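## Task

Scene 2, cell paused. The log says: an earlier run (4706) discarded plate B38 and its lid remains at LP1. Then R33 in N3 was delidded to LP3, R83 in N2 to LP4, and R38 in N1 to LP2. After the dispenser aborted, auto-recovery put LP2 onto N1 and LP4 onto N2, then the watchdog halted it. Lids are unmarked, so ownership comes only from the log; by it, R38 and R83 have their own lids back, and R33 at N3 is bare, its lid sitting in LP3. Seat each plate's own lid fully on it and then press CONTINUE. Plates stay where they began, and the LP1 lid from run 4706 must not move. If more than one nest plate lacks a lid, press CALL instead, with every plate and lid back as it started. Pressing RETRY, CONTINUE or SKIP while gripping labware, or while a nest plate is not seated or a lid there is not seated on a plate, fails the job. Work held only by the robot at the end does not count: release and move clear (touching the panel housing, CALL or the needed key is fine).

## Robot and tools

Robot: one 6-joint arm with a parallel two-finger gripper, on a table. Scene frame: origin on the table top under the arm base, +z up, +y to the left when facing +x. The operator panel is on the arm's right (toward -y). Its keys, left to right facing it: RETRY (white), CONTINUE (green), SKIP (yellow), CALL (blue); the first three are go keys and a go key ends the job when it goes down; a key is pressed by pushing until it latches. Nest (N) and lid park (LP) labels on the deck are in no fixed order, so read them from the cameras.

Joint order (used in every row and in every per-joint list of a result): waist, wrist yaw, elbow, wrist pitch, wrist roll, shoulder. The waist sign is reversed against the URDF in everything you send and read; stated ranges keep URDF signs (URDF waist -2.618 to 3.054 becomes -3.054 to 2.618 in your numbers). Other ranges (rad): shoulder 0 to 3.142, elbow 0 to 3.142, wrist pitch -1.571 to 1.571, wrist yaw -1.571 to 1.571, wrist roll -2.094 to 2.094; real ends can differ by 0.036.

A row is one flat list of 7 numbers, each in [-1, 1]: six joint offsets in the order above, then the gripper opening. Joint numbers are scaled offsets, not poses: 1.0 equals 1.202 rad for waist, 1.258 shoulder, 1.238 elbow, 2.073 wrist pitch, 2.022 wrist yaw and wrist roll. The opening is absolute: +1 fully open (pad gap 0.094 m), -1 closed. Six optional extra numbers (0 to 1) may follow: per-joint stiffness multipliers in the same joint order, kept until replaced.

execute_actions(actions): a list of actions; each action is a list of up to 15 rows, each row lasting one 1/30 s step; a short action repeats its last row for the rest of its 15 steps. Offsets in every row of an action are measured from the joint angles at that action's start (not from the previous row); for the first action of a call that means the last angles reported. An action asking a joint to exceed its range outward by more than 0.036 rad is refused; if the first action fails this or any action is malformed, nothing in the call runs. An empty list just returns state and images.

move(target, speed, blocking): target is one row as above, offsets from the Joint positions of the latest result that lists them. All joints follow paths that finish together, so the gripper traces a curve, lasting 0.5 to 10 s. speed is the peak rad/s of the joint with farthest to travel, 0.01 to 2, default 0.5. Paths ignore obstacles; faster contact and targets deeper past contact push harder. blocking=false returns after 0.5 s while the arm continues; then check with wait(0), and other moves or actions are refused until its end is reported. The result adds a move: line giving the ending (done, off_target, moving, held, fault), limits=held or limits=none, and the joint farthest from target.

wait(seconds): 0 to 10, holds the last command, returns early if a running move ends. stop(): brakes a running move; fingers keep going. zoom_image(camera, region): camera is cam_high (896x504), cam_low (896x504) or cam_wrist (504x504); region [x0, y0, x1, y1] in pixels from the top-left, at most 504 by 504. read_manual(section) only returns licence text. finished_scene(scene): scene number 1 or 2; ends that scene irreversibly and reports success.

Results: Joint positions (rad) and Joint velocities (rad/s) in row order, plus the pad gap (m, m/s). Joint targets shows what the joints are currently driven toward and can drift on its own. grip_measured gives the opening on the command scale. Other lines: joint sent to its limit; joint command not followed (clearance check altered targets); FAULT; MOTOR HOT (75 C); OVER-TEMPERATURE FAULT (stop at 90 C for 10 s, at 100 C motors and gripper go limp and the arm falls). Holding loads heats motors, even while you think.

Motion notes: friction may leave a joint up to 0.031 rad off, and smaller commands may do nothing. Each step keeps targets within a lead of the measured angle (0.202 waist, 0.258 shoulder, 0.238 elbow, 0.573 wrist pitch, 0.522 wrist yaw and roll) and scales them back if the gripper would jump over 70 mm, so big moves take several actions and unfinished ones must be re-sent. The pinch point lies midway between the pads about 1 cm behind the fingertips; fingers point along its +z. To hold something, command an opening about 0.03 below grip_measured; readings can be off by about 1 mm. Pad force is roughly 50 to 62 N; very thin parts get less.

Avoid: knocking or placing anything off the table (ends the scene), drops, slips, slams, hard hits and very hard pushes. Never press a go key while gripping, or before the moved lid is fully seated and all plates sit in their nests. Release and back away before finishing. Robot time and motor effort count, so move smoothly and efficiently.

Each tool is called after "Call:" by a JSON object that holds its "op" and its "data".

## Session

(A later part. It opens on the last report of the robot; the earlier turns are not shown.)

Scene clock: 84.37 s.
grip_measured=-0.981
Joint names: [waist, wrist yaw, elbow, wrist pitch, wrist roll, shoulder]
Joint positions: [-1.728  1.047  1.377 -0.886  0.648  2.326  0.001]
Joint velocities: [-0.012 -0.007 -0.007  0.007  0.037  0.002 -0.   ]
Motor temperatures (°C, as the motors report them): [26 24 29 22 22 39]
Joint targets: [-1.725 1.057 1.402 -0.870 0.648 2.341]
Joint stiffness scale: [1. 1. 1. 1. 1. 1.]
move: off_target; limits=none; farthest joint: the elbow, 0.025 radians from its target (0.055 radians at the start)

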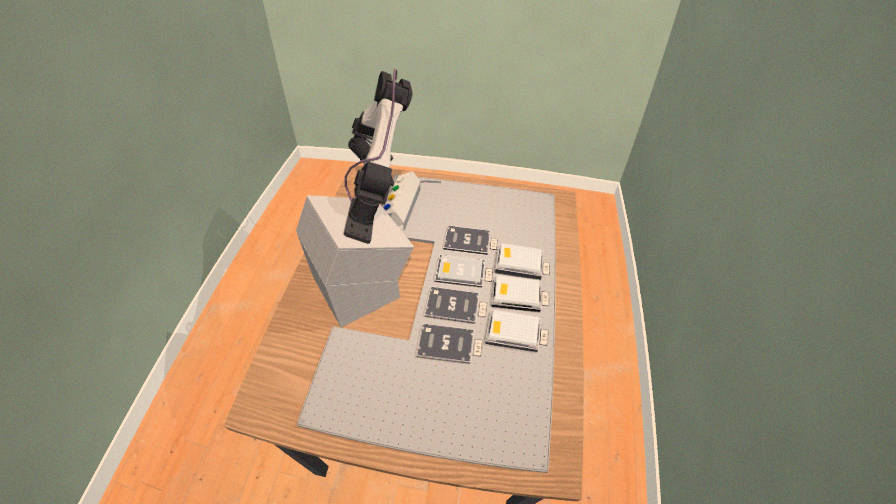

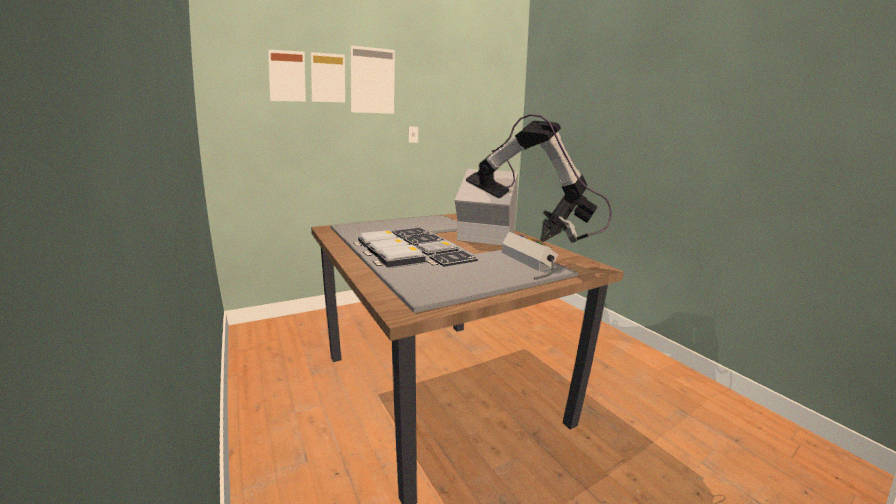

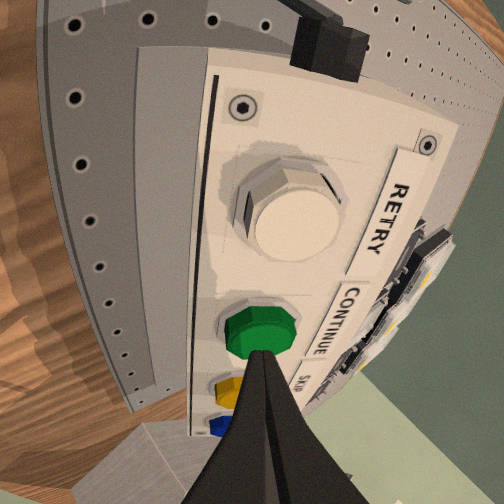

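Advance about 18 mm more.

Call:
{"op": "move", "data": {"target": [0.042, 0.005, 0.034, 0.014, 0, 0.04, -1], "speed": 0.07}}

Scene clock: 86.37 s.
grip_measured=-0.981
Joint names: [waist, wrist yaw, elbow, wrist pitch, wrist roll, shoulder]
Joint positions: [-1.7    1.051  1.393 -0.884  0.648  2.346  0.001]
Joint velocities: [ 0.007 -0.022  0.002 -0.022  0.037  0.002  0.   ]
Motor temperatures (°C, as the motors report them): [26 24 29 22 22 38]
Joint targets: [-1.677 1.057 1.419 -0.856 0.648 2.377]
Joint stiffness scale: [1. 1. 1. 1. 1. 1.]
move: off_target; limits=none; farthest joint: the shoulder, 0.030 radians from its target (0.050 radians at the start)

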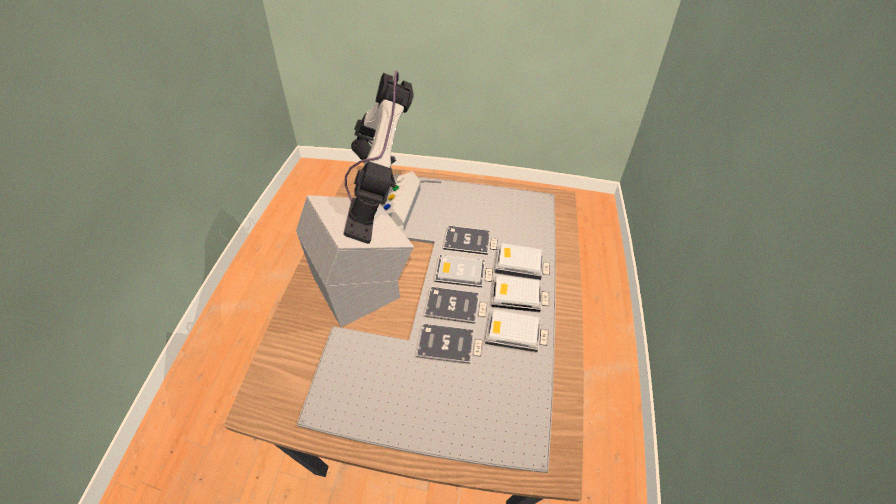

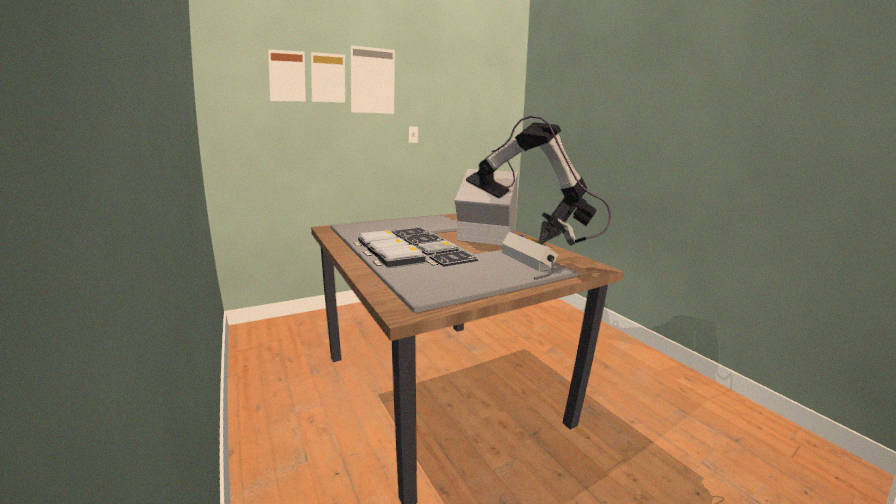

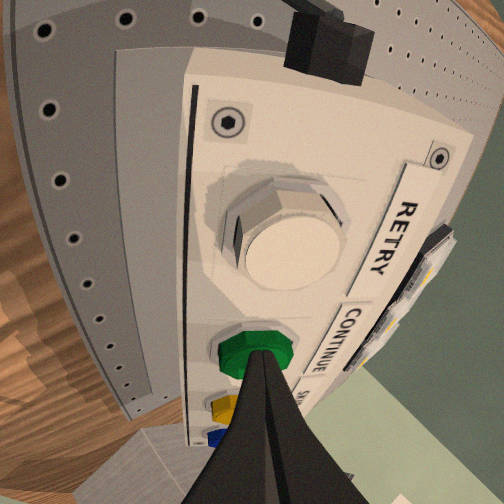

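Call:
{"op": "move", "data": {"target": [0.042, 0, 0.02, 0.016, 0, 0.038, -1], "speed": 0.07}}

Scene clock: 87.77 s.
grip_measured=-0.981
Joint names: [waist, wrist yaw, elbow, wrist pitch, wrist roll, shoulder]
Joint positions: [-1.691  1.046  1.397 -0.882  0.648  2.349  0.001]
Joint velocities: [ 0.002  0.007  0.046  0.051  0.037 -0.012 -0.001]
Motor temperatures (°C, as the motors report them): [26 24 29 22 22 38]
Joint stiffness scale: [1. 1. 1. 1. 1. 1.]
move: unfinished (the scene ended)
The task's run has ended: the event that ends the task has happened.

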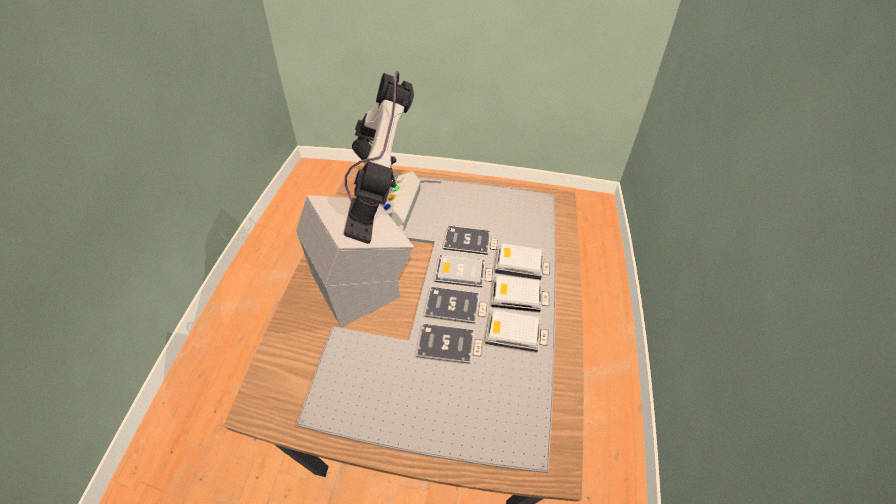

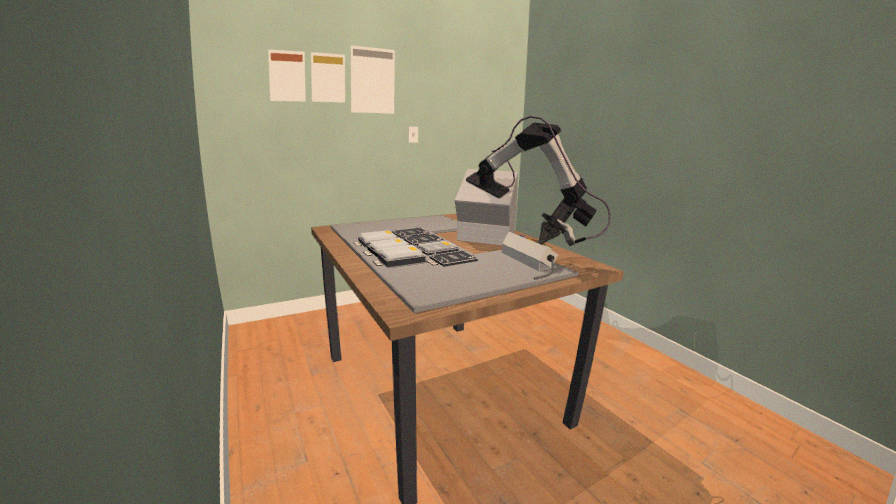

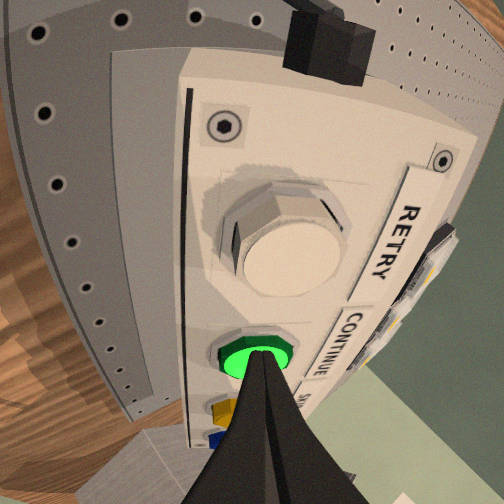

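Call:
{"op": "finished_scene", "data": {"scene": 2}}

The scene is finished: the task was done.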